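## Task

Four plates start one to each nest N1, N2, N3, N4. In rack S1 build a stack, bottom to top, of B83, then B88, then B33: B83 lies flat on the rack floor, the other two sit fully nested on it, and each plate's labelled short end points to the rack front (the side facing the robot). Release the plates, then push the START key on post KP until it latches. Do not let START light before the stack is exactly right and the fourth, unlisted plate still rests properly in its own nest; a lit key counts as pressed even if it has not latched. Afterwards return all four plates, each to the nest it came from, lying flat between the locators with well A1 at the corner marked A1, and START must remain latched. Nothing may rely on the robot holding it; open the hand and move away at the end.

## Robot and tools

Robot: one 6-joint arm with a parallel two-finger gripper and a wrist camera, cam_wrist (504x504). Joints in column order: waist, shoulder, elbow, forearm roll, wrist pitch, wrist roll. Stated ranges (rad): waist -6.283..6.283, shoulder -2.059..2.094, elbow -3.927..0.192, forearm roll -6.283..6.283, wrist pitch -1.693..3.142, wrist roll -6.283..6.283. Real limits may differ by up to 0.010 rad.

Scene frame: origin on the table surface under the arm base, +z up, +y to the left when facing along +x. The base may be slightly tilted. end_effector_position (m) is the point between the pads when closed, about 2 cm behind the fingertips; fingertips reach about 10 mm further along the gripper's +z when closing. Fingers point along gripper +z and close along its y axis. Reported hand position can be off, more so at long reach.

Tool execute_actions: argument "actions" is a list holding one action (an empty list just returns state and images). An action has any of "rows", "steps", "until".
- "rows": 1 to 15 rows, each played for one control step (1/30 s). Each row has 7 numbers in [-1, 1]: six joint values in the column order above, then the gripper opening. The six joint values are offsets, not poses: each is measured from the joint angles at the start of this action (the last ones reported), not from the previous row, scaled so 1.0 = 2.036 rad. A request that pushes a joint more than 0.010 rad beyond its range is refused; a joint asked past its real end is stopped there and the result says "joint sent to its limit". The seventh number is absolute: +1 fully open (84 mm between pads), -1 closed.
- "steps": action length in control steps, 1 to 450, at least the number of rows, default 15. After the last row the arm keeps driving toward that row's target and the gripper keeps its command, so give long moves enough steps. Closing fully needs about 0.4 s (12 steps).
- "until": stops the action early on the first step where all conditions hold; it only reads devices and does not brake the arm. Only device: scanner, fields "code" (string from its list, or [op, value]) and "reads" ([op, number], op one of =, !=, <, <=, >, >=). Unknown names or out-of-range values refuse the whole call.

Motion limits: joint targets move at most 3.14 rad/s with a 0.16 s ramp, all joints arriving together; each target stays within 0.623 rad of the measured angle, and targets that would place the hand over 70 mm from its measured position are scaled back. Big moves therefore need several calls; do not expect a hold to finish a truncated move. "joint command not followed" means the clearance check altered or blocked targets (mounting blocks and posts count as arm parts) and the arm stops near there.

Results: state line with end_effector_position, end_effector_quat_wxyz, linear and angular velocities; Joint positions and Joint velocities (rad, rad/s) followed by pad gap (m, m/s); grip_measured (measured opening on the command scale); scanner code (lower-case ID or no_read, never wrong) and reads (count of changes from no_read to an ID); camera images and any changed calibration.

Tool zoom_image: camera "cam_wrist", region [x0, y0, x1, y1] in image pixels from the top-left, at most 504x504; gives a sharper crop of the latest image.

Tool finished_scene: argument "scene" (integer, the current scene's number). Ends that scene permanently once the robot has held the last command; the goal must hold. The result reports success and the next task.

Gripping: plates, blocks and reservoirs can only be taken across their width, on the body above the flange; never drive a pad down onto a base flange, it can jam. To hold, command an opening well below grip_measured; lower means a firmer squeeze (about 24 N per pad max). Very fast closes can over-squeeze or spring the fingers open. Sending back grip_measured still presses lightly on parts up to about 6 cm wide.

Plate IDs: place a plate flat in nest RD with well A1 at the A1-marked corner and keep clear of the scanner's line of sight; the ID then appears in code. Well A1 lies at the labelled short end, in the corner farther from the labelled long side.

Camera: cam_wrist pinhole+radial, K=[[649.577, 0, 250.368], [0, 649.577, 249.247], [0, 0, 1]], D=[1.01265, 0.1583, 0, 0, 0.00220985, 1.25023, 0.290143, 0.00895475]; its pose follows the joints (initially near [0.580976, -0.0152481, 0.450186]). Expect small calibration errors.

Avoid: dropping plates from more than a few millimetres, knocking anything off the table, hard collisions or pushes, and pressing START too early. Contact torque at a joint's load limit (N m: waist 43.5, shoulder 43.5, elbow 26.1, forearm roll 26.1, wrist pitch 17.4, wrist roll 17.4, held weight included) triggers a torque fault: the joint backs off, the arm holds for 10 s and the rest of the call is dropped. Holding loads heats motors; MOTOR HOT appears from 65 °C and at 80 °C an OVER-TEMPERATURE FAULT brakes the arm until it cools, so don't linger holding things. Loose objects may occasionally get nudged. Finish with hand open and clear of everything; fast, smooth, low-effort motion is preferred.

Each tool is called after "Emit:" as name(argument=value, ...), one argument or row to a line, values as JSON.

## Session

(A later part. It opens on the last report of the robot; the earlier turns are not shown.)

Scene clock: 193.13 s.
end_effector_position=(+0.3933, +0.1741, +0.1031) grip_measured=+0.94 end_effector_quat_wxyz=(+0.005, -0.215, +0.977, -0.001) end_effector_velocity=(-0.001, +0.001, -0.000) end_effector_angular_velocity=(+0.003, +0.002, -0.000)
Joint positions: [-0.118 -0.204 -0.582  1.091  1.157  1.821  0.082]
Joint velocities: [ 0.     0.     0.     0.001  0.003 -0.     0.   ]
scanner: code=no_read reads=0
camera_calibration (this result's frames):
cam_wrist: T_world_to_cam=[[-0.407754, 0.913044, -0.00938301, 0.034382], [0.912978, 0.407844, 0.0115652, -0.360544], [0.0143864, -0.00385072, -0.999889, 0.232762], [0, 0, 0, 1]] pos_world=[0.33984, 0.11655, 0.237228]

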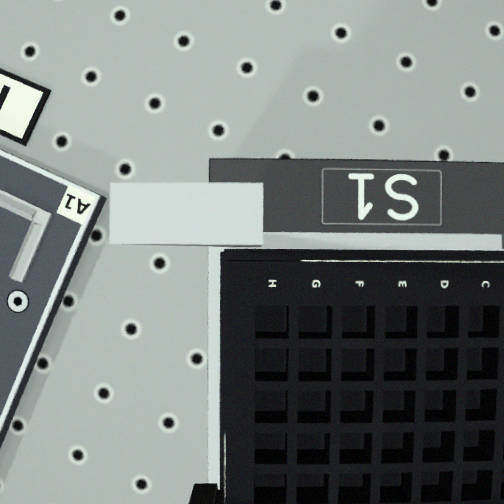

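Emit:
execute_actions(
  actions=[
    {"rows":[[-0.015,-0.0065,-0.004,-0.013,0.015,0.005,0.2],[-0.015,-0.0065,-0.004,-0.013,0.015,0.005,0.2],[-0.015,-0.0065,-0.004,-0.013,0.015,0.005,0.2],[-0.0463,-0.0172,-0.0139,-0.0371,0.0442,0.0146,0.2],[-0.0463,-0.0172,-0.0139,-0.0371,0.0442,0.0146,0.2],[-0.0463,-0.0172,-0.0139,-0.0371,0.0442,0.0146,0.2],[-0.0752,-0.0248,-0.0257,-0.058,0.0727,0.0195,0.2],[-0.0752,-0.0248,-0.0257,-0.058,0.0727,0.0195,0.2],[-0.0752,-0.0248,-0.0257,-0.058,0.0727,0.0195,0.2],[-0.117,-0.0309,-0.0487,-0.085,0.1164,0.0244,0.2],[-0.117,-0.0309,-0.0487,-0.085,0.1164,0.0244,0.2],[-0.117,-0.0309,-0.0487,-0.085,0.1164,0.0244,0.2],[-0.1582,-0.0305,-0.0777,-0.1076,0.1611,0.0254,0.2],[-0.1582,-0.0305,-0.0777,-0.1076,0.1611,0.0254,0.2],[-0.1827,-0.028,-0.0997,-0.1208,0.1906,0.025,0.2]],"steps":28},
  ],
)

Emit:
execute_actions(
  actions=[
    {"rows":[[-0.0855,0.2412,-0.1778,-0.0452,0.0079,0.0756,0.2],[-0.0855,0.2412,-0.1778,-0.0452,0.0079,0.0756,0.2],[-0.0855,0.2412,-0.1778,-0.0452,0.0079,0.0756,0.2],[-0.0855,0.2412,-0.1778,-0.0452,0.0079,0.0756,0.2],[-0.0855,0.2412,-0.1778,-0.0452,0.0079,0.0756,0.2],[-0.0855,0.2412,-0.1778,-0.0452,0.0079,0.0756,0.2],[-0.0855,0.2412,-0.1778,-0.0452,0.0079,0.0756,0.2],[-0.0855,0.2412,-0.1778,-0.0452,0.0079,0.0756,0.2],[-0.0855,0.2412,-0.1778,-0.0452,0.0079,0.0756,0.2],[-0.0855,0.2412,-0.1778,-0.0452,0.0079,0.0756,0.2],[-0.0855,0.2412,-0.1778,-0.0452,0.0079,0.0756,0.2],[-0.0855,0.2412,-0.1778,-0.0452,0.0079,0.0756,0.2],[-0.0855,0.2412,-0.1778,-0.0452,0.0079,0.0756,0.2],[-0.0855,0.2412,-0.1778,-0.0452,0.0079,0.0756,0.2],[0.004,0.5857,-0.2161,0.0859,-0.229,0.096,0.2]],"steps":52},
  ],
)

Scene clock: 203.90 s.
end_effector_position=(+0.3916, +0.1759, +0.2429) grip_measured=+0.94 end_effector_quat_wxyz=(+0.002, -0.212, +0.977, -0.002) end_effector_velocity=(+0.003, -0.001, +0.004) end_effector_angular_velocity=(-0.011, -0.010, +0.003)
Joint positions: [-0.489 -0.261 -0.784  0.845  1.545  1.872  0.082]
Joint velocities: [-0.006 -0.001 -0.008 -0.002 -0.005  0.001 -0.   ]
scanner: code=no_read reads=0
camera_calibration (this result's frames):
cam_wrist: T_world_to_cam=[[-0.403259, 0.915032, -0.00990029, 0.0313272], [0.915041, 0.403323, 0.00554216, -0.359887], [0.00906427, -0.00682424, -0.999936, 0.375152], [0, 0, 0, 1]] pos_world=[0.338544, 0.119045, 0.377433]

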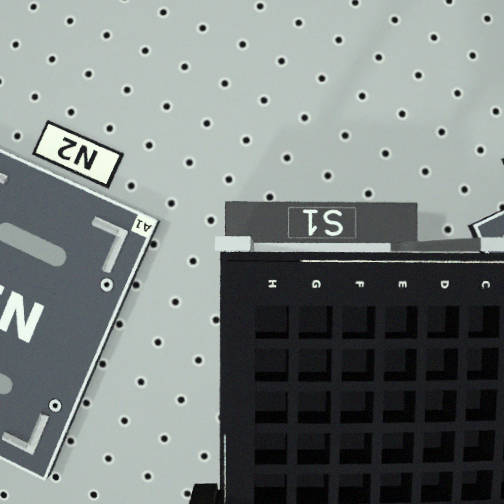

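Scene clock: 205.63 s.
end_effector_position=(+0.3980, -0.1773, +0.0658) grip_measured=+0.94 end_effector_quat_wxyz=(+0.002, +0.191, +0.982, -0.000) end_effector_velocity=(-0.001, -0.000, -0.001) end_effector_angular_velocity=(+0.002, +0.002, -0.003)
Joint positions: [-0.481  0.931 -1.224  1.02   1.079  2.067  0.082]
Joint velocities: [ 0.001  0.003  0.    -0.    -0.     0.    -0.   ]
scanner: code=no_read reads=0
camera_calibration (this result's frames):
cam_wrist: T_world_to_cam=[[0.386822, 0.922142, -0.0048543, 0.0418761], [0.922141, -0.386783, 0.007341, -0.365347], [0.00489187, -0.00731601, -0.999961, 0.197156], [0, 0, 0, 1]] pos_world=[0.319739, -0.178483, 0.200034]

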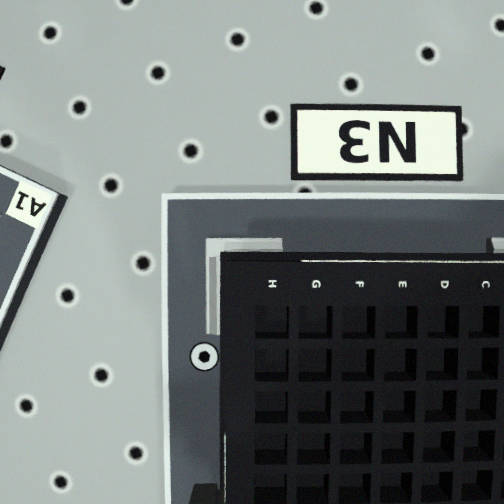

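Emit:
execute_actions(
  actions=[
    {"rows":[[0.0115,0.0091,-0.0022,0.0138,-0.0063,-0.0053,0.2]],"steps":14},
  ],
)

Emit:
execute_actions(
  actions=[
    {"rows":[[0.0108,0.0074,0.001,0.0139,-0.007,-0.007,0.2]],"steps":14},
  ],
)

Scene clock: 208.27 s.
end_effector_position=(+0.3995, -0.1777, +0.0535) grip_measured=+0.94 end_effector_quat_wxyz=(+0.003, +0.191, +0.982, -0.000) end_effector_velocity=(-0.003, +0.000, -0.003) end_effector_angular_velocity=(+0.004, +0.004, -0.006)
Joint positions: [-0.457  0.949 -1.229  1.048  1.066  2.057  0.082]
Joint velocities: [ 0.001  0.003  0.004  0.     0.     0.    -0.   ]
scanner: code=no_read reads=0
camera_calibration (this result's frames):
cam_wrist: T_world_to_cam=[[0.386204, 0.922402, -0.00455438, 0.0418943], [0.922394, -0.386159, 0.00840012, -0.366792], [0.00598957, -0.00744509, -0.999954, 0.184411], [0, 0, 0, 1]] pos_world=[0.321043, -0.178911, 0.187675]

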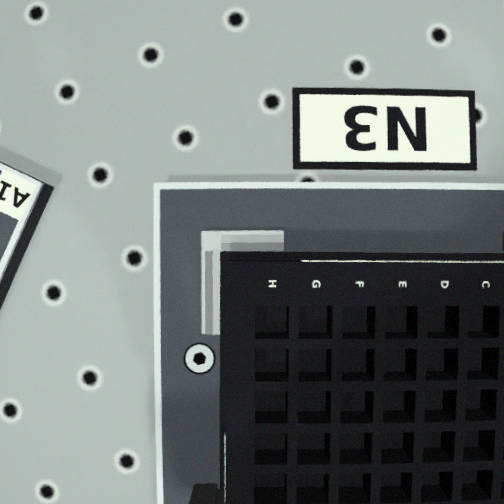

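Scene clock: 208.73 s.
end_effector_position=(+0.3990, -0.1775, +0.0416) grip_measured=+0.94 end_effector_quat_wxyz=(+0.003, +0.190, +0.982, -0.000) end_effector_velocity=(-0.000, -0.000, -0.000) end_effector_angular_velocity=(-0.000, -0.000, -0.001)
Joint positions: [-0.435  0.964 -1.228  1.076  1.052  2.042  0.082]
Joint velocities: [-0.     0.     0.001  0.    -0.     0.     0.   ]
scanner: code=no_read reads=0
camera_calibration (this result's frames):
cam_wrist: T_world_to_cam=[[0.385237, 0.922805, -0.00481868, 0.042235], [0.922793, -0.385183, 0.00932886, -0.366221], [0.00675264, -0.00804047, -0.999945, 0.172074], [0, 0, 0, 1]] pos_world=[0.320513, -0.178653, 0.175684]

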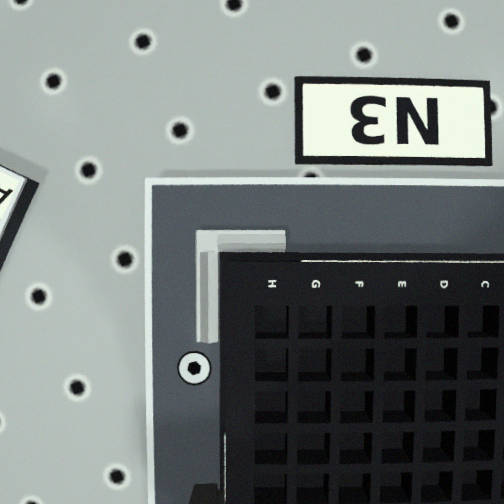

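Emit:
execute_actions(
  actions=[
    {"rows":[[0,0,0,0,0,0,1],[0,0,0,0,0,0,1],[0,0,0,0,0,0,1],[0,0,0,0,0,0,1],[0,0,0,0,0,0,1],[0,0,0,0,0,0,1],[-0.0223,-0.0165,0.0012,-0.0277,0.0133,0.0123,1]],"steps":18},
  ],
)

Emit:
execute_actions(
  actions=[
    {"rows":[[-0.09,-0.344,0.038,-0.131,0.237,-0.02,1]],"steps":30},
  ],
)

Emit:
execute_actions(
  actions=[
    {"rows":[[0.084,-0.2425,0.181,0.0452,-0.008,-0.078,1]],"steps":28},
  ],
)

Scene clock: 211.23 s.
end_effector_position=(+0.3976, -0.1771, +0.0653) grip_measured=+1.00 end_effector_quat_wxyz=(+0.002, +0.191, +0.982, +0.000) end_effector_velocity=(+0.002, +0.000, +0.001) end_effector_angular_velocity=(-0.001, -0.002, +0.004)
Joint positions: [-0.48   0.931 -1.224  1.02   1.079  2.067  0.084]
Joint velocities: [ 0.001 -0.001 -0.004  0.001  0.001  0.     0.   ]
scanner: code=no_read reads=0
camera_calibration (this result's frames):
cam_wrist: T_world_to_cam=[[0.38733, 0.921932, -0.00419531, 0.0415863], [0.921932, -0.387301, 0.00626749, -0.36478], [0.00415335, -0.00629538, -0.999972, 0.197184], [0, 0, 0, 1]] pos_world=[0.319376, -0.178378, 0.19964]

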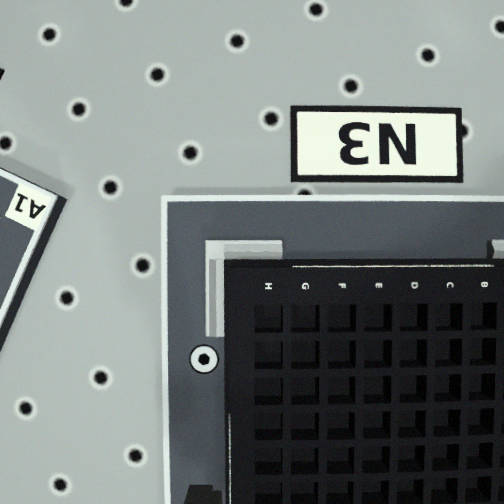

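Scene clock: 212.23 s.
end_effector_position=(+0.4320, +0.0339, +0.2961) grip_measured=+1.00 end_effector_quat_wxyz=(+0.002, -0.039, +0.999, +0.001) end_effector_velocity=(+0.004, +0.004, +0.007) end_effector_angular_velocity=(-0.015, -0.009, +0.014)
Joint positions: [-0.663  0.233 -1.146  0.754  1.562  2.027  0.084]
Joint velocities: [-0.003 -0.014 -0.01  -0.001  0.001  0.    -0.   ]
scanner: code=no_read reads=0
camera_calibration (this result's frames):
cam_wrist: T_world_to_cam=[[-0.0647018, 0.9979, -0.00313629, 0.0270242], [0.997882, 0.0647212, 0.00654908, -0.364478], [0.00673831, -0.00270591, -0.999974, 0.427863], [0, 0, 0, 1]] pos_world=[0.362571, -0.00222023, 0.430324]

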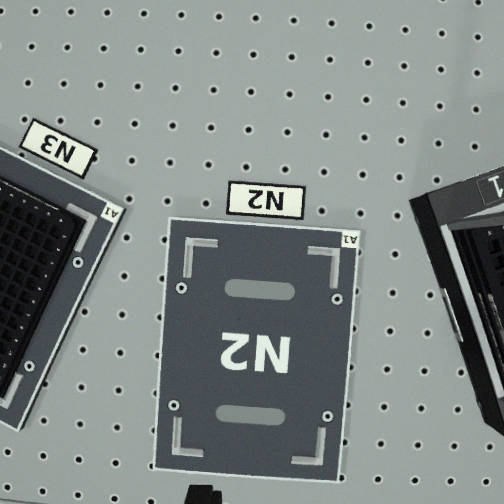

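Scene clock: 213.17 s.
end_effector_position=(+0.3896, +0.1741, +0.2418) grip_measured=+1.00 end_effector_quat_wxyz=(+0.002, -0.211, +0.978, -0.000) end_effector_velocity=(-0.000, +0.001, -0.000) end_effector_angular_velocity=(+0.000, +0.001, +0.002)
Joint positions: [-0.492 -0.26  -0.777  0.845  1.545  1.868  0.084]
Joint velocities: [ 0.001 -0.003  0.002  0.     0.    -0.     0.   ]
scanner: code=no_read reads=0
camera_calibration (this result's frames):
cam_wrist: T_world_to_cam=[[-0.399817, 0.916573, -0.00641156, 0.029709], [0.916555, 0.399855, 0.00655764, -0.357504], [0.00857425, -0.00325469, -0.999958, 0.373639], [0, 0, 0, 1]] pos_world=[0.336347, 0.116935, 0.376158]

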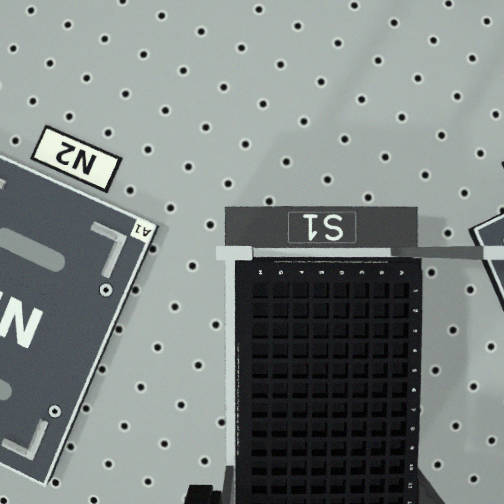

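Emit:
execute_actions(
  actions=[
    {"rows":[[0.0663,-0.0039,0.0481,0.0359,-0.0742,0.0005,1],[0.0663,-0.0039,0.0481,0.0359,-0.0742,0.0005,1],[0.0663,-0.0039,0.0481,0.0359,-0.0742,0.0005,1],[0.0663,-0.0039,0.0481,0.0359,-0.0742,0.0005,1],[0.0663,-0.0039,0.0481,0.0359,-0.0742,0.0005,1],[0.137,0.0098,0.083,0.0837,-0.1464,-0.0093,1],[0.137,0.0098,0.083,0.0837,-0.1464,-0.0093,1],[0.137,0.0098,0.083,0.0837,-0.1464,-0.0093,1],[0.137,0.0098,0.083,0.0837,-0.1464,-0.0093,1],[0.167,0.0206,0.0923,0.1066,-0.1744,-0.017,1],[0.167,0.0206,0.0923,0.1066,-0.1744,-0.017,1],[0.167,0.0206,0.0923,0.1066,-0.1744,-0.017,1],[0.167,0.0206,0.0923,0.1066,-0.1744,-0.017,1],[0.167,0.0206,0.0923,0.1066,-0.1744,-0.017,1],[0.2038,0.0366,0.099,0.1365,-0.2083,-0.0285,1]],"steps":30},
  ],
)

Emit:
execute_actions(
  actions=[
    {"rows":[[0,0,0,0,0,0,0.7],[0,0,0,0,0,0,0.7],[0,0,0,0,0,0,0.7],[0,0,0,0,0,0,0.7],[0,0,0,0,0,0,0.2]],"steps":14},
  ],
)

Scene clock: 219.13 s.
end_effector_position=(+0.3934, +0.1746, +0.0894) grip_measured=+1.00 end_effector_quat_wxyz=(+0.005, -0.215, +0.977, -0.001) end_effector_velocity=(-0.001, +0.000, -0.001) end_effector_angular_velocity=(+0.001, +0.002, -0.001)
Joint positions: [-0.078 -0.186 -0.576  1.123  1.121  1.81   0.084]
Joint velocities: [ 0.002  0.001  0.001  0.002 -0.    -0.     0.   ]
scanner: code=no_read reads=0
camera_calibration (this result's frames):
cam_wrist: T_world_to_cam=[[-0.408908, 0.912531, -0.00900756, 0.0344023], [0.912471, 0.408991, 0.0111156, -0.360646], [0.0138273, -0.00367387, -0.999898, 0.219268], [0, 0, 0, 1]] pos_world=[0.340114, 0.116913, 0.223564]

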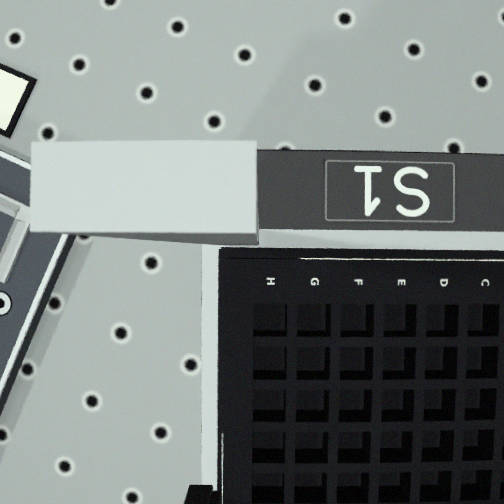

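Scene clock: 219.60 s.
end_effector_position=(+0.3937, +0.1743, +0.0898) grip_measured=+0.94 end_effector_quat_wxyz=(+0.005, -0.215, +0.977, -0.001) end_effector_velocity=(-0.000, +0.000, -0.000) end_effector_angular_velocity=(+0.000, +0.000, -0.000)
Joint positions: [-0.079 -0.186 -0.576  1.123  1.12   1.81   0.082]
Joint velocities: [ 0.001 -0.     0.     0.    -0.     0.     0.   ]
scanner: code=no_read reads=0
camera_calibration (this result's frames):
cam_wrist: T_world_to_cam=[[-0.408731, 0.912598, -0.0101665, 0.0347941], [0.912536, 0.408832, 0.0116037, -0.360756], [0.0147459, -0.00453449, -0.999881, 0.219351], [0, 0, 0, 1]] pos_world=[0.340189, 0.11673, 0.223865]

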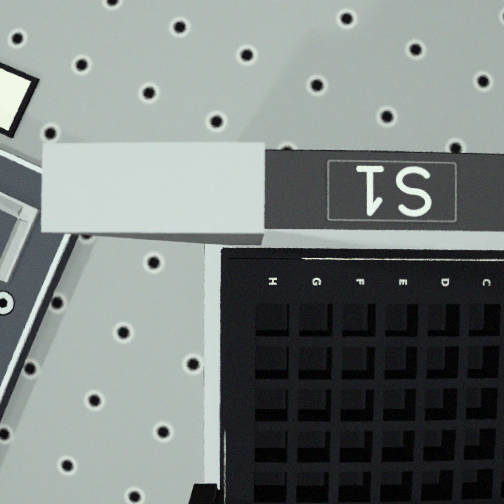

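Emit:
execute_actions(
  actions=[
    {"rows":[[-0.019,-0.0085,-0.004,-0.0157,0.0182,0.006,0.2],[-0.019,-0.0085,-0.004,-0.0157,0.0182,0.006,0.2],[-0.019,-0.0085,-0.004,-0.0157,0.0182,0.006,0.2],[-0.0653,-0.0257,-0.0175,-0.0528,0.0624,0.0204,0.2],[-0.0653,-0.0257,-0.0175,-0.0528,0.0624,0.0204,0.2],[-0.0653,-0.0257,-0.0175,-0.0528,0.0624,0.0204,0.2],[-0.0942,-0.0333,-0.0293,-0.0737,0.0909,0.0253,0.2],[-0.0942,-0.0333,-0.0293,-0.0737,0.0909,0.0253,0.2],[-0.0942,-0.0333,-0.0293,-0.0737,0.0909,0.0253,0.2],[-0.136,-0.0394,-0.0523,-0.1007,0.1346,0.0302,0.2],[-0.136,-0.0394,-0.0523,-0.1007,0.1346,0.0302,0.2],[-0.136,-0.0394,-0.0523,-0.1007,0.1346,0.0302,0.2],[-0.1772,-0.039,-0.0813,-0.1233,0.1793,0.0312,0.2],[-0.1772,-0.039,-0.0813,-0.1233,0.1793,0.0312,0.2],[-0.2019,-0.0368,-0.1027,-0.1365,0.2088,0.0304,0.2]],"steps":28},
  ],
)

Emit:
execute_actions(
  actions=[
    {"rows":[[-0.0855,0.2412,-0.1778,-0.0452,0.0079,0.0756,0.2],[-0.0855,0.2412,-0.1778,-0.0452,0.0079,0.0756,0.2],[-0.0855,0.2412,-0.1778,-0.0452,0.0079,0.0756,0.2],[-0.0855,0.2412,-0.1778,-0.0452,0.0079,0.0756,0.2],[-0.0855,0.2412,-0.1778,-0.0452,0.0079,0.0756,0.2],[-0.0855,0.2412,-0.1778,-0.0452,0.0079,0.0756,0.2],[-0.0855,0.2412,-0.1778,-0.0452,0.0079,0.0756,0.2],[-0.0855,0.2412,-0.1778,-0.0452,0.0079,0.0756,0.2],[-0.0855,0.2412,-0.1778,-0.0452,0.0079,0.0756,0.2],[-0.0855,0.2412,-0.1778,-0.0452,0.0079,0.0756,0.2],[-0.0855,0.2412,-0.1778,-0.0452,0.0079,0.0756,0.2],[-0.0855,0.2412,-0.1778,-0.0452,0.0079,0.0756,0.2],[-0.0855,0.2412,-0.1778,-0.0452,0.0079,0.0756,0.2],[-0.0855,0.2412,-0.1778,-0.0452,0.0079,0.0756,0.2],[-0.169,0.7475,-0.352,-0.0565,-0.21,0.2456,0.2]],"steps":58},
  ],
)

Scene clock: 231.33 s.
end_effector_position=(+0.3914, +0.1762, +0.2427) grip_measured=+0.94 end_effector_quat_wxyz=(+0.002, -0.212, +0.977, -0.001) end_effector_velocity=(+0.003, -0.001, +0.005) end_effector_angular_velocity=(-0.010, -0.011, +0.002)
Joint positions: [-0.488 -0.261 -0.784  0.845  1.546  1.872  0.082]
Joint velocities: [-0.006 -0.001 -0.008 -0.002 -0.005  0.001 -0.   ]
scanner: code=no_read reads=0
camera_calibration (this result's frames):
cam_wrist: T_world_to_cam=[[-0.403493, 0.914942, -0.00862256, 0.0308372], [0.914945, 0.403544, 0.00526145, -0.359729], [0.0082935, -0.00576621, -0.999949, 0.375076], [0, 0, 0, 1]] pos_world=[0.338464, 0.119115, 0.377216]

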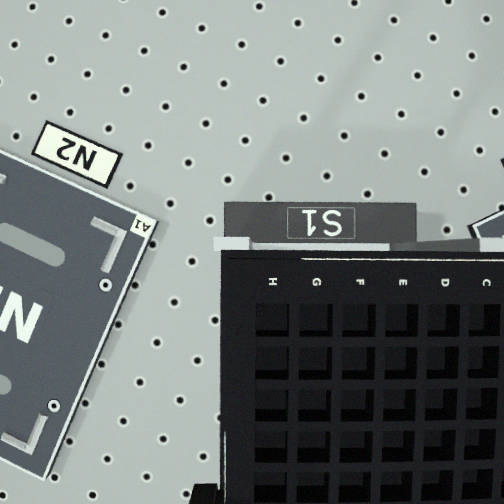

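Scene clock: 233.27 s.
end_effector_position=(+0.2865, -0.3201, +0.1169) grip_measured=+0.94 end_effector_quat_wxyz=(+0.002, +0.389, +0.921, +0.001) end_effector_velocity=(-0.001, -0.001, -0.001) end_effector_angular_velocity=(+0.000, +0.000, -0.001)
Joint positions: [-0.832  1.26  -1.501  0.73   1.119  2.372  0.082]
Joint velocities: [-0.001  0.003 -0.001 -0.    -0.001 -0.     0.   ]
scanner: code=no_read reads=0
camera_calibration (this result's frames):
cam_wrist: T_world_to_cam=[[0.725925, 0.687771, -0.00207981, 0.0444577], [0.687771, -0.725911, 0.00484439, -0.35921], [0.00182207, -0.0049471, -0.999986, 0.249401], [0, 0, 0, 1]] pos_world=[0.214327, -0.290097, 0.25123]

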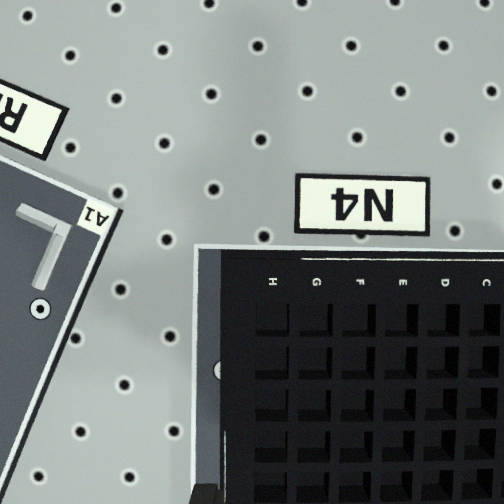

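Go via Pre' to halfway point (-.7233,1.3772,-1.5582,.853,1.0595,2.358).

Emit:
execute_actions(
  actions=[
    {"rows":[[0.0437,0.0493,-0.0277,0.0486,-0.0236,-0.002,0.2],[0.0437,0.0493,-0.0277,0.0486,-0.0236,-0.002,0.2],[0.0437,0.0493,-0.0277,0.0486,-0.0236,-0.002,0.2],[0.0437,0.0493,-0.0277,0.0486,-0.0236,-0.002,0.2],[0.0437,0.0493,-0.0277,0.0486,-0.0236,-0.002,0.2],[0.0437,0.0493,-0.0277,0.0486,-0.0236,-0.002,0.2],[0.0437,0.0493,-0.0277,0.0486,-0.0236,-0.002,0.2],[0.0437,0.0493,-0.0277,0.0486,-0.0236,-0.002,0.2],[0.0437,0.0493,-0.0277,0.0486,-0.0236,-0.002,0.2],[0.0437,0.0493,-0.0277,0.0486,-0.0236,-0.002,0.2],[0.0534,0.0576,-0.0281,0.0604,-0.0292,-0.0069,0.2]],"steps":24},
  ],
)

Scene clock: 236.33 s.
end_effector_position=(+0.3005, -0.3306, +0.0541) grip_measured=+0.94 end_effector_quat_wxyz=(+0.003, +0.397, +0.918, +0.001) end_effector_velocity=(-0.005, +0.002, -0.005) end_effector_angular_velocity=(+0.011, +0.006, -0.007)
Joint positions: [-0.724  1.377 -1.559  0.853  1.059  2.358  0.082]
Joint velocities: [ 0.002  0.006  0.007 -0.     0.003 -0.    -0.   ]
scanner: code=no_read reads=0
camera_calibration (this result's frames):
cam_wrist: T_world_to_cam=[[0.73739, 0.675466, -0.00126431, 0.0338598], [0.675452, -0.737359, 0.00814173, -0.376436], [0.00456722, -0.00685761, -0.999966, 0.185107], [0, 0, 0, 1]] pos_world=[0.228451, -0.29917, 0.188209]

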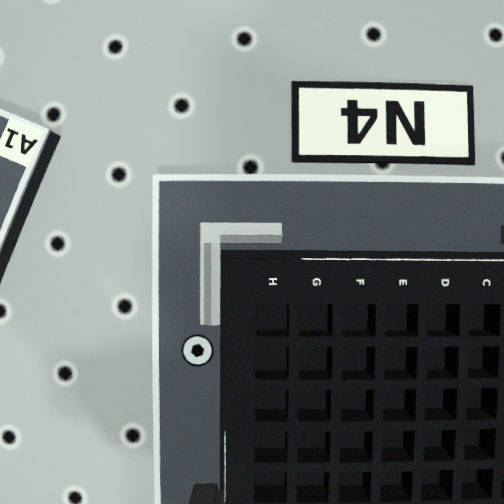

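Emit:
execute_actions(
  actions=[
    {"rows":[[-0.0002,-0.0013,0.0029,0.0005,-0.0005,-0.001,0.2],[-0.0002,-0.0013,0.0029,0.0005,-0.0005,-0.001,0.2],[-0.0002,-0.0013,0.0029,0.0005,-0.0005,-0.001,0.2],[-0.0002,-0.0013,0.0029,0.0005,-0.0005,-0.001,0.2],[-0.0002,-0.0013,0.0029,0.0005,-0.0005,-0.001,0.2],[0.0098,0.0071,0.0025,0.0123,-0.0061,-0.0059,0.2]],"steps":20},
  ],
)

Scene clock: 239.13 s.
end_effector_position=(+0.2991, -0.3294, +0.0416) grip_measured=+0.94 end_effector_quat_wxyz=(+0.002, +0.398, +0.918, +0.002) end_effector_velocity=(+0.000, -0.000, +0.000) end_effector_angular_velocity=(-0.001, -0.000, -0.000)
Joint positions: [-0.704  1.391 -1.554  0.878  1.046  2.346  0.082]
Joint velocities: [ 0.    -0.    -0.     0.001 -0.     0.     0.   ]
scanner: code=no_read reads=0
camera_calibration (this result's frames):
cam_wrist: T_world_to_cam=[[0.738393, 0.67437, -0.000768692, 0.0333704], [0.674362, -0.738378, 0.00573033, -0.374421], [0.00329678, -0.00474962, -0.999983, 0.173661], [0, 0, 0, 1]] pos_world=[0.227282, -0.298144, 0.175829]

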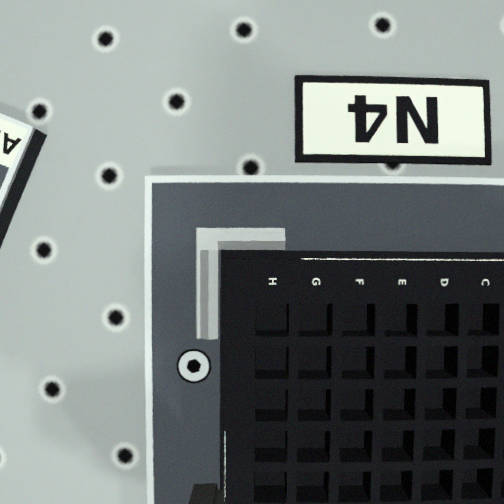

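Emit:
execute_actions(
  actions=[
    {"rows":[[0,0,0,0,0,0,1],[0,0,0,0,0,0,1],[0,0,0,0,0,0,1],[0,0,0,0,0,0,1],[0,0,0,0,0,0,1],[0,0,0,0,0,0,1],[-0.0194,-0.0165,0.0008,-0.0236,0.0113,0.0098,1]],"steps":18},
  ],
)

Emit:
execute_actions(
  actions=[
    {"rows":[[-0.044,-0.048,0.025,-0.049,0.024,0.003,1],[-0.044,-0.048,0.025,-0.049,0.024,0.003,1],[-0.044,-0.048,0.025,-0.049,0.024,0.003,1],[-0.044,-0.048,0.025,-0.049,0.024,0.003,1],[0.039,-0.5538,0.199,-0.038,0.2417,-0.167,1]],"steps":42},
  ],
)

Emit:
execute_actions(
  actions=[
    {"rows":[[0.0855,-0.2412,0.1778,0.0452,-0.0079,-0.0756,1]],"steps":28},
  ],
)

Scene clock: 243.17 s.
end_effector_position=(+0.2982, -0.3294, +0.0647) grip_measured=+1.00 end_effector_quat_wxyz=(+0.003, +0.398, +0.918, +0.001) end_effector_velocity=(-0.001, -0.001, -0.000) end_effector_angular_velocity=(-0.002, +0.000, -0.001)
Joint positions: [-0.743  1.359 -1.55   0.83   1.07   2.366  0.084]
Joint velocities: [-0.     0.003 -0.002 -0.    -0.003 -0.     0.   ]
scanner: code=no_read reads=0
camera_calibration (this result's frames):
cam_wrist: T_world_to_cam=[[0.738514, 0.674237, -0.00116699, 0.0339744], [0.67423, -0.738495, 0.0062289, -0.373993], [0.00333795, -0.00538695, -0.99998, 0.196524], [0, 0, 0, 1]] pos_world=[0.226411, -0.29804, 0.198889]

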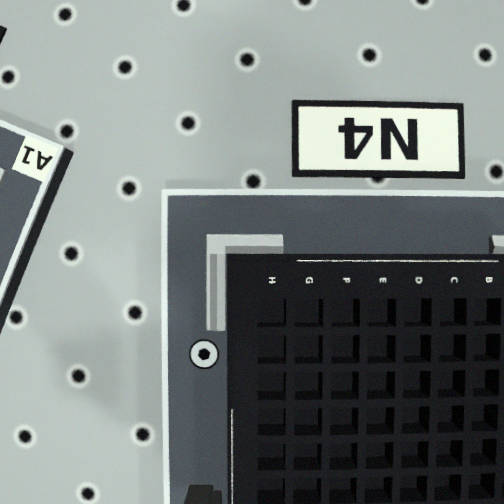

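Scene clock: 244.57 s.
end_effector_position=(+0.4315, +0.0336, +0.2962) grip_measured=+1.00 end_effector_quat_wxyz=(+0.002, -0.039, +0.999, +0.001) end_effector_velocity=(+0.001, +0.003, +0.002) end_effector_angular_velocity=(-0.003, -0.002, +0.007)
Joint positions: [-0.664  0.233 -1.145  0.753  1.562  2.026  0.084]
Joint velocities: [ 0.001 -0.007 -0.002  0.001  0.002 -0.    -0.   ]
scanner: code=no_read reads=0
camera_calibration (this result's frames):
cam_wrist: T_world_to_cam=[[-0.064721, 0.997898, -0.00335488, 0.0274292], [0.997881, 0.0647418, 0.00650329, -0.363974], [0.00670682, -0.00292687, -0.999973, 0.428046], [0, 0, 0, 1]] pos_world=[0.362107, -0.00255433, 0.430494]

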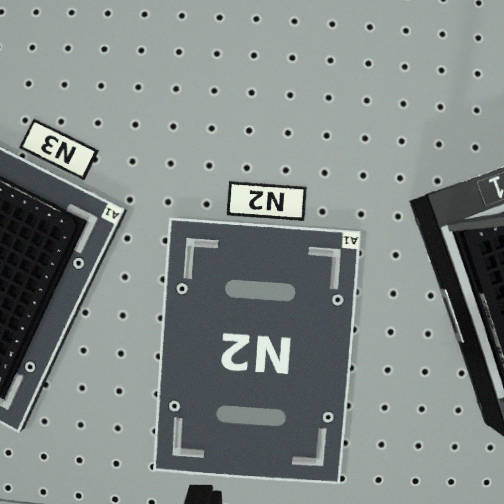

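Scene clock: 245.50 s.
end_effector_position=(+0.3910, +0.1746, +0.2424) grip_measured=+1.00 end_effector_quat_wxyz=(+0.001, -0.210, +0.978, -0.001) end_effector_velocity=(-0.000, +0.002, -0.000) end_effector_angular_velocity=(+0.001, +0.000, +0.003)
Joint positions: [-0.49  -0.258 -0.783  0.845  1.545  1.872  0.084]
Joint velocities: [ 0.001 -0.004  0.001  0.001  0.002  0.    -0.   ]
scanner: code=no_read reads=0
camera_calibration (this result's frames):
cam_wrist: T_world_to_cam=[[-0.399613, 0.916652, -0.0076111, 0.0300028], [0.916651, 0.399656, 0.00516579, -0.358693], [0.00777705, -0.0049124, -0.999958, 0.374825], [0, 0, 0, 1]] pos_world=[0.337871, 0.117693, 0.376891]

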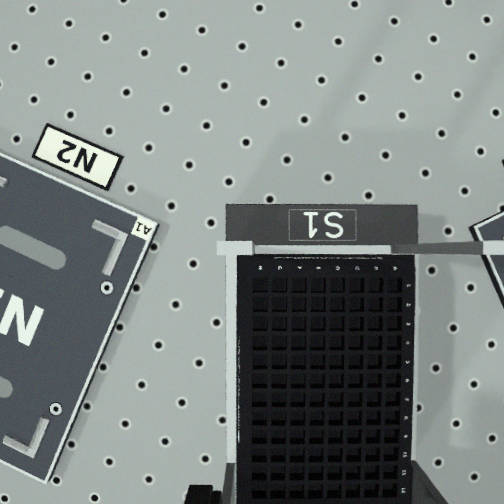

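Emit:
execute_actions(
  actions=[
    {"rows":[[0.0653,-0.0049,0.0511,0.0359,-0.0742,-0.0015,1],[0.0653,-0.0049,0.0511,0.0359,-0.0742,-0.0015,1],[0.0653,-0.0049,0.0511,0.0359,-0.0742,-0.0015,1],[0.0653,-0.0049,0.0511,0.0359,-0.0742,-0.0015,1],[0.0653,-0.0049,0.0511,0.0359,-0.0742,-0.0015,1],[0.136,0.0088,0.086,0.0837,-0.1464,-0.0113,1],[0.136,0.0088,0.086,0.0837,-0.1464,-0.0113,1],[0.136,0.0088,0.086,0.0837,-0.1464,-0.0113,1],[0.136,0.0088,0.086,0.0837,-0.1464,-0.0113,1],[0.1832,0.0265,0.0987,0.1208,-0.1906,-0.025,1],[0.1832,0.0265,0.0987,0.1208,-0.1906,-0.025,1],[0.1832,0.0265,0.0987,0.1208,-0.1906,-0.025,1],[0.1832,0.0265,0.0987,0.1208,-0.1906,-0.025,1],[0.1832,0.0265,0.0987,0.1208,-0.1906,-0.025,1],[0.221,0.0454,0.1039,0.1523,-0.225,-0.0359,1]],"steps":30},
  ],
)

Emit:
execute_actions(
  actions=[
    {"rows":[[0,0,0,0,0,0,0.7],[0,0,0,0,0,0,0.7],[0,0,0,0,0,0,0.7],[0,0,0,0,0,0,0.7],[0,0,0,0,0,0,0.2]],"steps":14},
  ],
)

Scene clock: 251.57 s.
end_effector_position=(+0.3934, +0.1741, +0.0765) grip_measured=+1.00 end_effector_quat_wxyz=(+0.004, -0.215, +0.977, -0.001) end_effector_velocity=(-0.001, -0.000, -0.001) end_effector_angular_velocity=(+0.000, +0.003, -0.001)
Joint positions: [-0.041 -0.165 -0.572  1.155  1.087  1.799  0.084]
Joint velocities: [ 0.003  0.002  0.001  0.001 -0.001 -0.    -0.   ]
scanner: code=no_read reads=0
camera_calibration (this result's frames):
cam_wrist: T_world_to_cam=[[-0.407897, 0.912974, -0.00987952, 0.0342862], [0.912934, 0.407986, 0.00991677, -0.360133], [0.0130845, -0.00497433, -0.999902, 0.206819], [0, 0, 0, 1]] pos_world=[0.340057, 0.116656, 0.210709]

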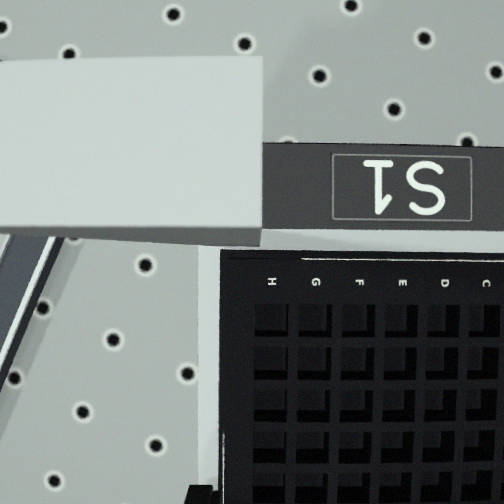

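Scene clock: 252.03 s.
end_effector_position=(+0.3936, +0.1739, +0.0768) grip_measured=+0.94 end_effector_quat_wxyz=(+0.004, -0.215, +0.977, -0.002) end_effector_velocity=(-0.000, +0.000, -0.000) end_effector_angular_velocity=(+0.000, +0.001, -0.001)
Joint positions: [-0.041 -0.166 -0.572  1.154  1.087  1.799  0.082]
Joint velocities: [0.001 0.    0.    0.    0.    0.    0.   ]
scanner: code=no_read reads=0
camera_calibration (this result's frames):
cam_wrist: T_world_to_cam=[[-0.407995, 0.912921, -0.0107013, 0.0346186], [0.912878, 0.408098, 0.0104284, -0.360326], [0.0138875, -0.00551421, -0.999888, 0.206872], [0, 0, 0, 1]] pos_world=[0.340185, 0.116585, 0.210977]

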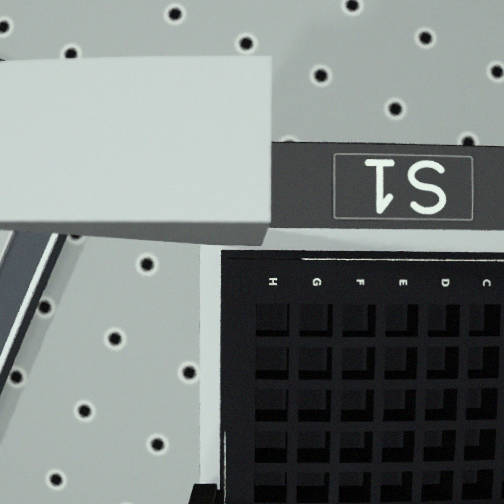

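Emit:
execute_actions(
  actions=[
    {"rows":[[-0.0377,-0.0183,-0.006,-0.0309,0.0344,0.0114,0.2],[-0.0377,-0.0183,-0.006,-0.0309,0.0344,0.0114,0.2],[-0.0377,-0.0183,-0.006,-0.0309,0.0344,0.0114,0.2],[-0.0377,-0.0183,-0.006,-0.0309,0.0344,0.0114,0.2],[-0.084,-0.0355,-0.0195,-0.068,0.0786,0.0258,0.2],[-0.084,-0.0355,-0.0195,-0.068,0.0786,0.0258,0.2],[-0.084,-0.0355,-0.0195,-0.068,0.0786,0.0258,0.2],[-0.1129,-0.0431,-0.0313,-0.0889,0.1071,0.0307,0.2],[-0.1129,-0.0431,-0.0313,-0.0889,0.1071,0.0307,0.2],[-0.1547,-0.0492,-0.0543,-0.1159,0.1508,0.0356,0.2],[-0.1547,-0.0492,-0.0543,-0.1159,0.1508,0.0356,0.2],[-0.1547,-0.0492,-0.0543,-0.1159,0.1508,0.0356,0.2],[-0.1959,-0.0488,-0.0833,-0.1385,0.1955,0.0366,0.2],[-0.1959,-0.0488,-0.0833,-0.1385,0.1955,0.0366,0.2],[-0.2206,-0.0466,-0.1047,-0.1517,0.225,0.0358,0.2]],"steps":30},
  ],
)

Emit:
execute_actions(
  actions=[
    {"rows":[[-0.0855,0.2412,-0.1778,-0.0452,0.0079,0.0756,0.2]],"steps":26},
  ],
)

Emit:
execute_actions(
  actions=[
    {"rows":[[0.0457,0.036,0.066,0.0486,-0.089,-0.016,0.2],[0.0457,0.036,0.066,0.0486,-0.089,-0.016,0.2],[0.0457,0.036,0.066,0.0486,-0.089,-0.016,0.2],[0.0457,0.036,0.066,0.0486,-0.089,-0.016,0.2],[0.0457,0.036,0.066,0.0486,-0.089,-0.016,0.2],[0.0457,0.036,0.066,0.0486,-0.089,-0.016,0.2],[0.2031,0.1069,0.1184,0.1881,-0.2345,-0.0712,0.2]],"steps":36},
  ],
)

Scene clock: 258.50 s.
end_effector_position=(+0.3918, +0.1758, +0.2432) grip_measured=+0.94 end_effector_quat_wxyz=(+0.003, -0.212, +0.977, -0.002) end_effector_velocity=(+0.002, -0.000, +0.003) end_effector_angular_velocity=(-0.005, -0.006, +0.002)
Joint positions: [-0.49  -0.26  -0.785  0.846  1.545  1.871  0.082]
Joint velocities: [-0.004 -0.001 -0.005 -0.001 -0.001  0.    -0.   ]
scanner: code=no_read reads=0
camera_calibration (this result's frames):
cam_wrist: T_world_to_cam=[[-0.402999, 0.915145, -0.0100264, 0.0314736], [0.915142, 0.403073, 0.00686111, -0.360299], [0.0103203, -0.00641057, -0.999926, 0.374894], [0, 0, 0, 1]] pos_world=[0.33854, 0.118827, 0.377654]

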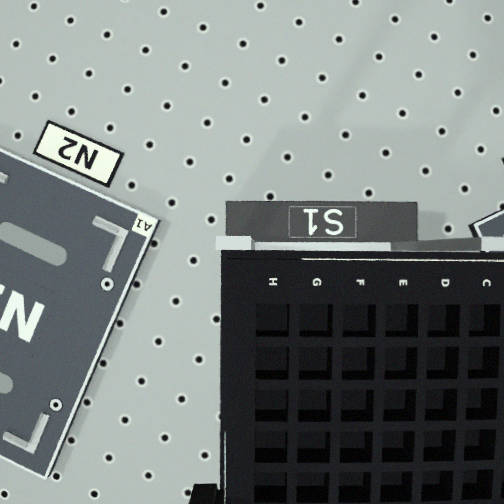

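Scene clock: 259.37 s.
end_effector_position=(+0.4326, +0.0347, +0.2973) grip_measured=+0.94 end_effector_quat_wxyz=(+0.003, -0.041, +0.999, -0.000) end_effector_velocity=(-0.000, -0.002, +0.000) end_effector_angular_velocity=(-0.000, -0.001, -0.004)
Joint positions: [-0.663  0.23  -1.146  0.754  1.561  2.025  0.082]
Joint velocities: [-0.002  0.005 -0.001 -0.001 -0.002  0.    -0.   ]
scanner: code=no_read reads=0
camera_calibration (this result's frames):
cam_wrist: T_world_to_cam=[[-0.0683226, 0.997646, -0.00581852, 0.0286365], [0.997623, 0.0683709, 0.00853978, -0.365751], [0.0089175, -0.00522123, -0.999947, 0.428195], [0, 0, 0, 1]] pos_world=[0.36302, -0.00132664, 0.431462]

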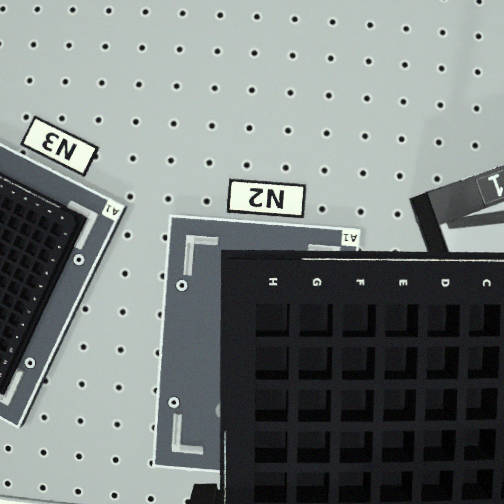

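Scene clock: 260.57 s.
end_effector_position=(+0.4333, -0.0014, +0.0640) grip_measured=+0.94 end_effector_quat_wxyz=(+0.002, -0.006, +1.000, +0.000) end_effector_velocity=(-0.001, -0.000, -0.001) end_effector_angular_velocity=(+0.000, +0.001, -0.001)
Joint positions: [-0.25   0.447 -0.905  1.137  1.084  1.88   0.082]
Joint velocities: [ 0.001  0.001  0.001  0.001 -0.001 -0.    -0.   ]
scanner: code=no_read reads=0
camera_calibration (this result's frames):
cam_wrist: T_world_to_cam=[[0.00140981, 0.999988, -0.00469058, 0.0330638], [0.999976, -0.00137792, 0.00679513, -0.36301], [0.00678859, -0.00470005, -0.999966, 0.195652], [0, 0, 0, 1]] pos_world=[0.361626, -0.032644, 0.198267]

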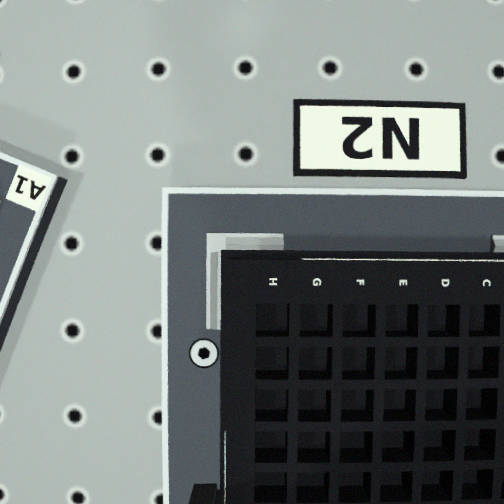

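Emit:
execute_actions(
  actions=[
    {"rows":[[0.0127,0.0094,-0.0032,0.012,-0.007,-0.0029,0.2]],"steps":16},
  ],
)

Scene clock: 262.20 s.
end_effector_position=(+0.4348, -0.0011, +0.0524) grip_measured=+0.94 end_effector_quat_wxyz=(+0.001, -0.005, +1.000, +0.001) end_effector_velocity=(-0.001, -0.000, -0.001) end_effector_angular_velocity=(+0.000, +0.002, -0.002)
Joint positions: [-0.224  0.466 -0.912  1.161  1.07   1.875  0.082]
Joint velocities: [ 0.001  0.001  0.002 -0.    -0.     0.     0.   ]
scanner: code=no_read reads=0
camera_calibration (this result's frames):
cam_wrist: T_world_to_cam=[[0.00210813, 0.999989, -0.00429356, 0.0323724], [0.999988, -0.00208923, 0.00440068, -0.364309], [0.00439166, -0.00430279, -0.999981, 0.18507], [0, 0, 0, 1]] pos_world=[0.363423, -0.0323368, 0.186809]

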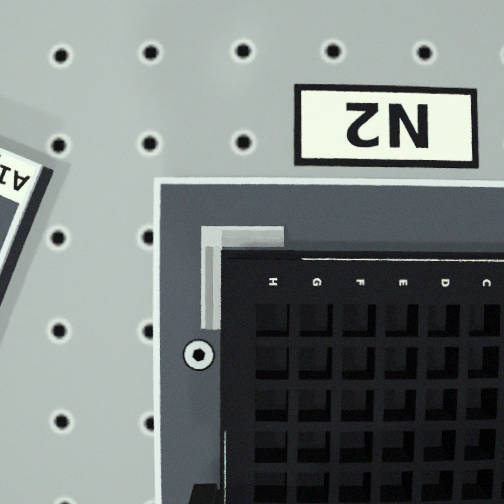

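Emit:
execute_actions(
  actions=[
    {"rows":[[0.0112,0.0072,0,0.0113,-0.007,-0.0041,0.2]],"steps":15},
  ],
)

Emit:
execute_actions(
  actions=[
    {"rows":[[0,0,0,0,0,0,1],[0,0,0,0,0,0,1],[0,0,0,0,0,0,1],[0,0,0,0,0,0,1],[0,0,0,0,0,0,1],[0,0,0,0,0,0,1],[-0.034,-0.021,0,-0.034,0.021,0.012,1]],"steps":20},
  ],
)

Scene clock: 264.60 s.
end_effector_position=(+0.4340, -0.0009, +0.0417) grip_measured=+0.94 end_effector_quat_wxyz=(-0.000, -0.005, +1.000, +0.000) end_effector_velocity=(+0.000, -0.000, +0.000) end_effector_angular_velocity=(+0.000, -0.000, +0.000)
Joint positions: [-0.202  0.481 -0.912  1.184  1.056  1.866  0.082]
Joint velocities: [-0.  0. -0.  0.  0. -0. -0.]
scanner: code=no_read reads=0
camera_calibration (this result's frames):
cam_wrist: T_world_to_cam=[[0.00342963, 0.999983, -0.00475684, 0.0316222], [0.999993, -0.00342148, 0.00172048, -0.363281], [0.00170417, -0.00476271, -0.999987, 0.175572], [0, 0, 0, 1]] pos_world=[0.362871, -0.0320284, 0.176345]

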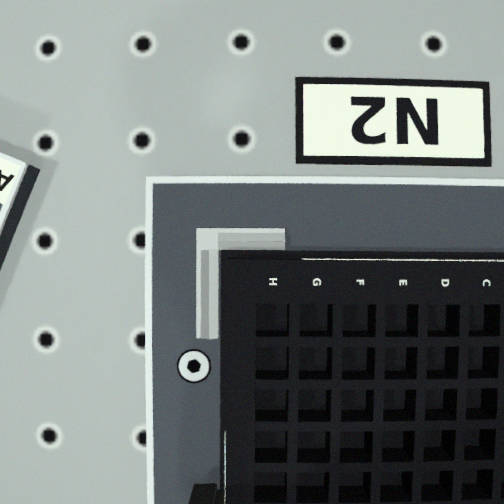

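Scene clock: 265.27 s.
end_effector_position=(+0.4347, -0.0021, +0.0733) grip_measured=+1.00 end_effector_quat_wxyz=(+0.003, -0.006, +1.000, +0.001) end_effector_velocity=(+0.005, +0.001, +0.003) end_effector_angular_velocity=(-0.005, -0.008, +0.009)
Joint positions: [-0.27   0.439 -0.911  1.115  1.098  1.891  0.084]
Joint velocities: [-0.002 -0.005 -0.007 -0.    -0.001  0.     0.   ]
scanner: code=no_read reads=0
camera_calibration (this result's frames):
cam_wrist: T_world_to_cam=[[0.00171693, 0.999989, -0.0044288, 0.033699], [0.999968, -0.00168239, 0.0077913, -0.364464], [0.00778376, -0.00444203, -0.99996, 0.20458], [0, 0, 0, 1]] pos_world=[0.362803, -0.033403, 0.20756]

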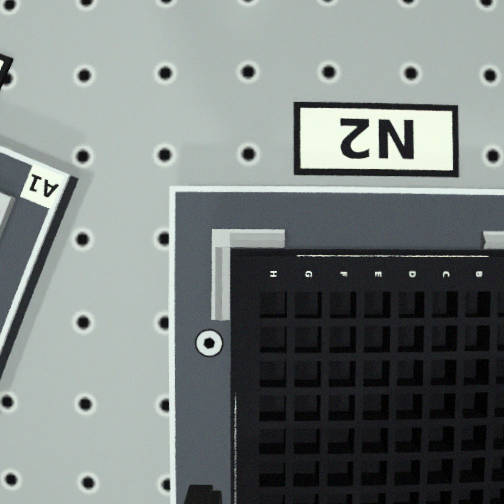

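Emit:
finished_scene(
  scene=2,
)

The scene is finished: the task was done.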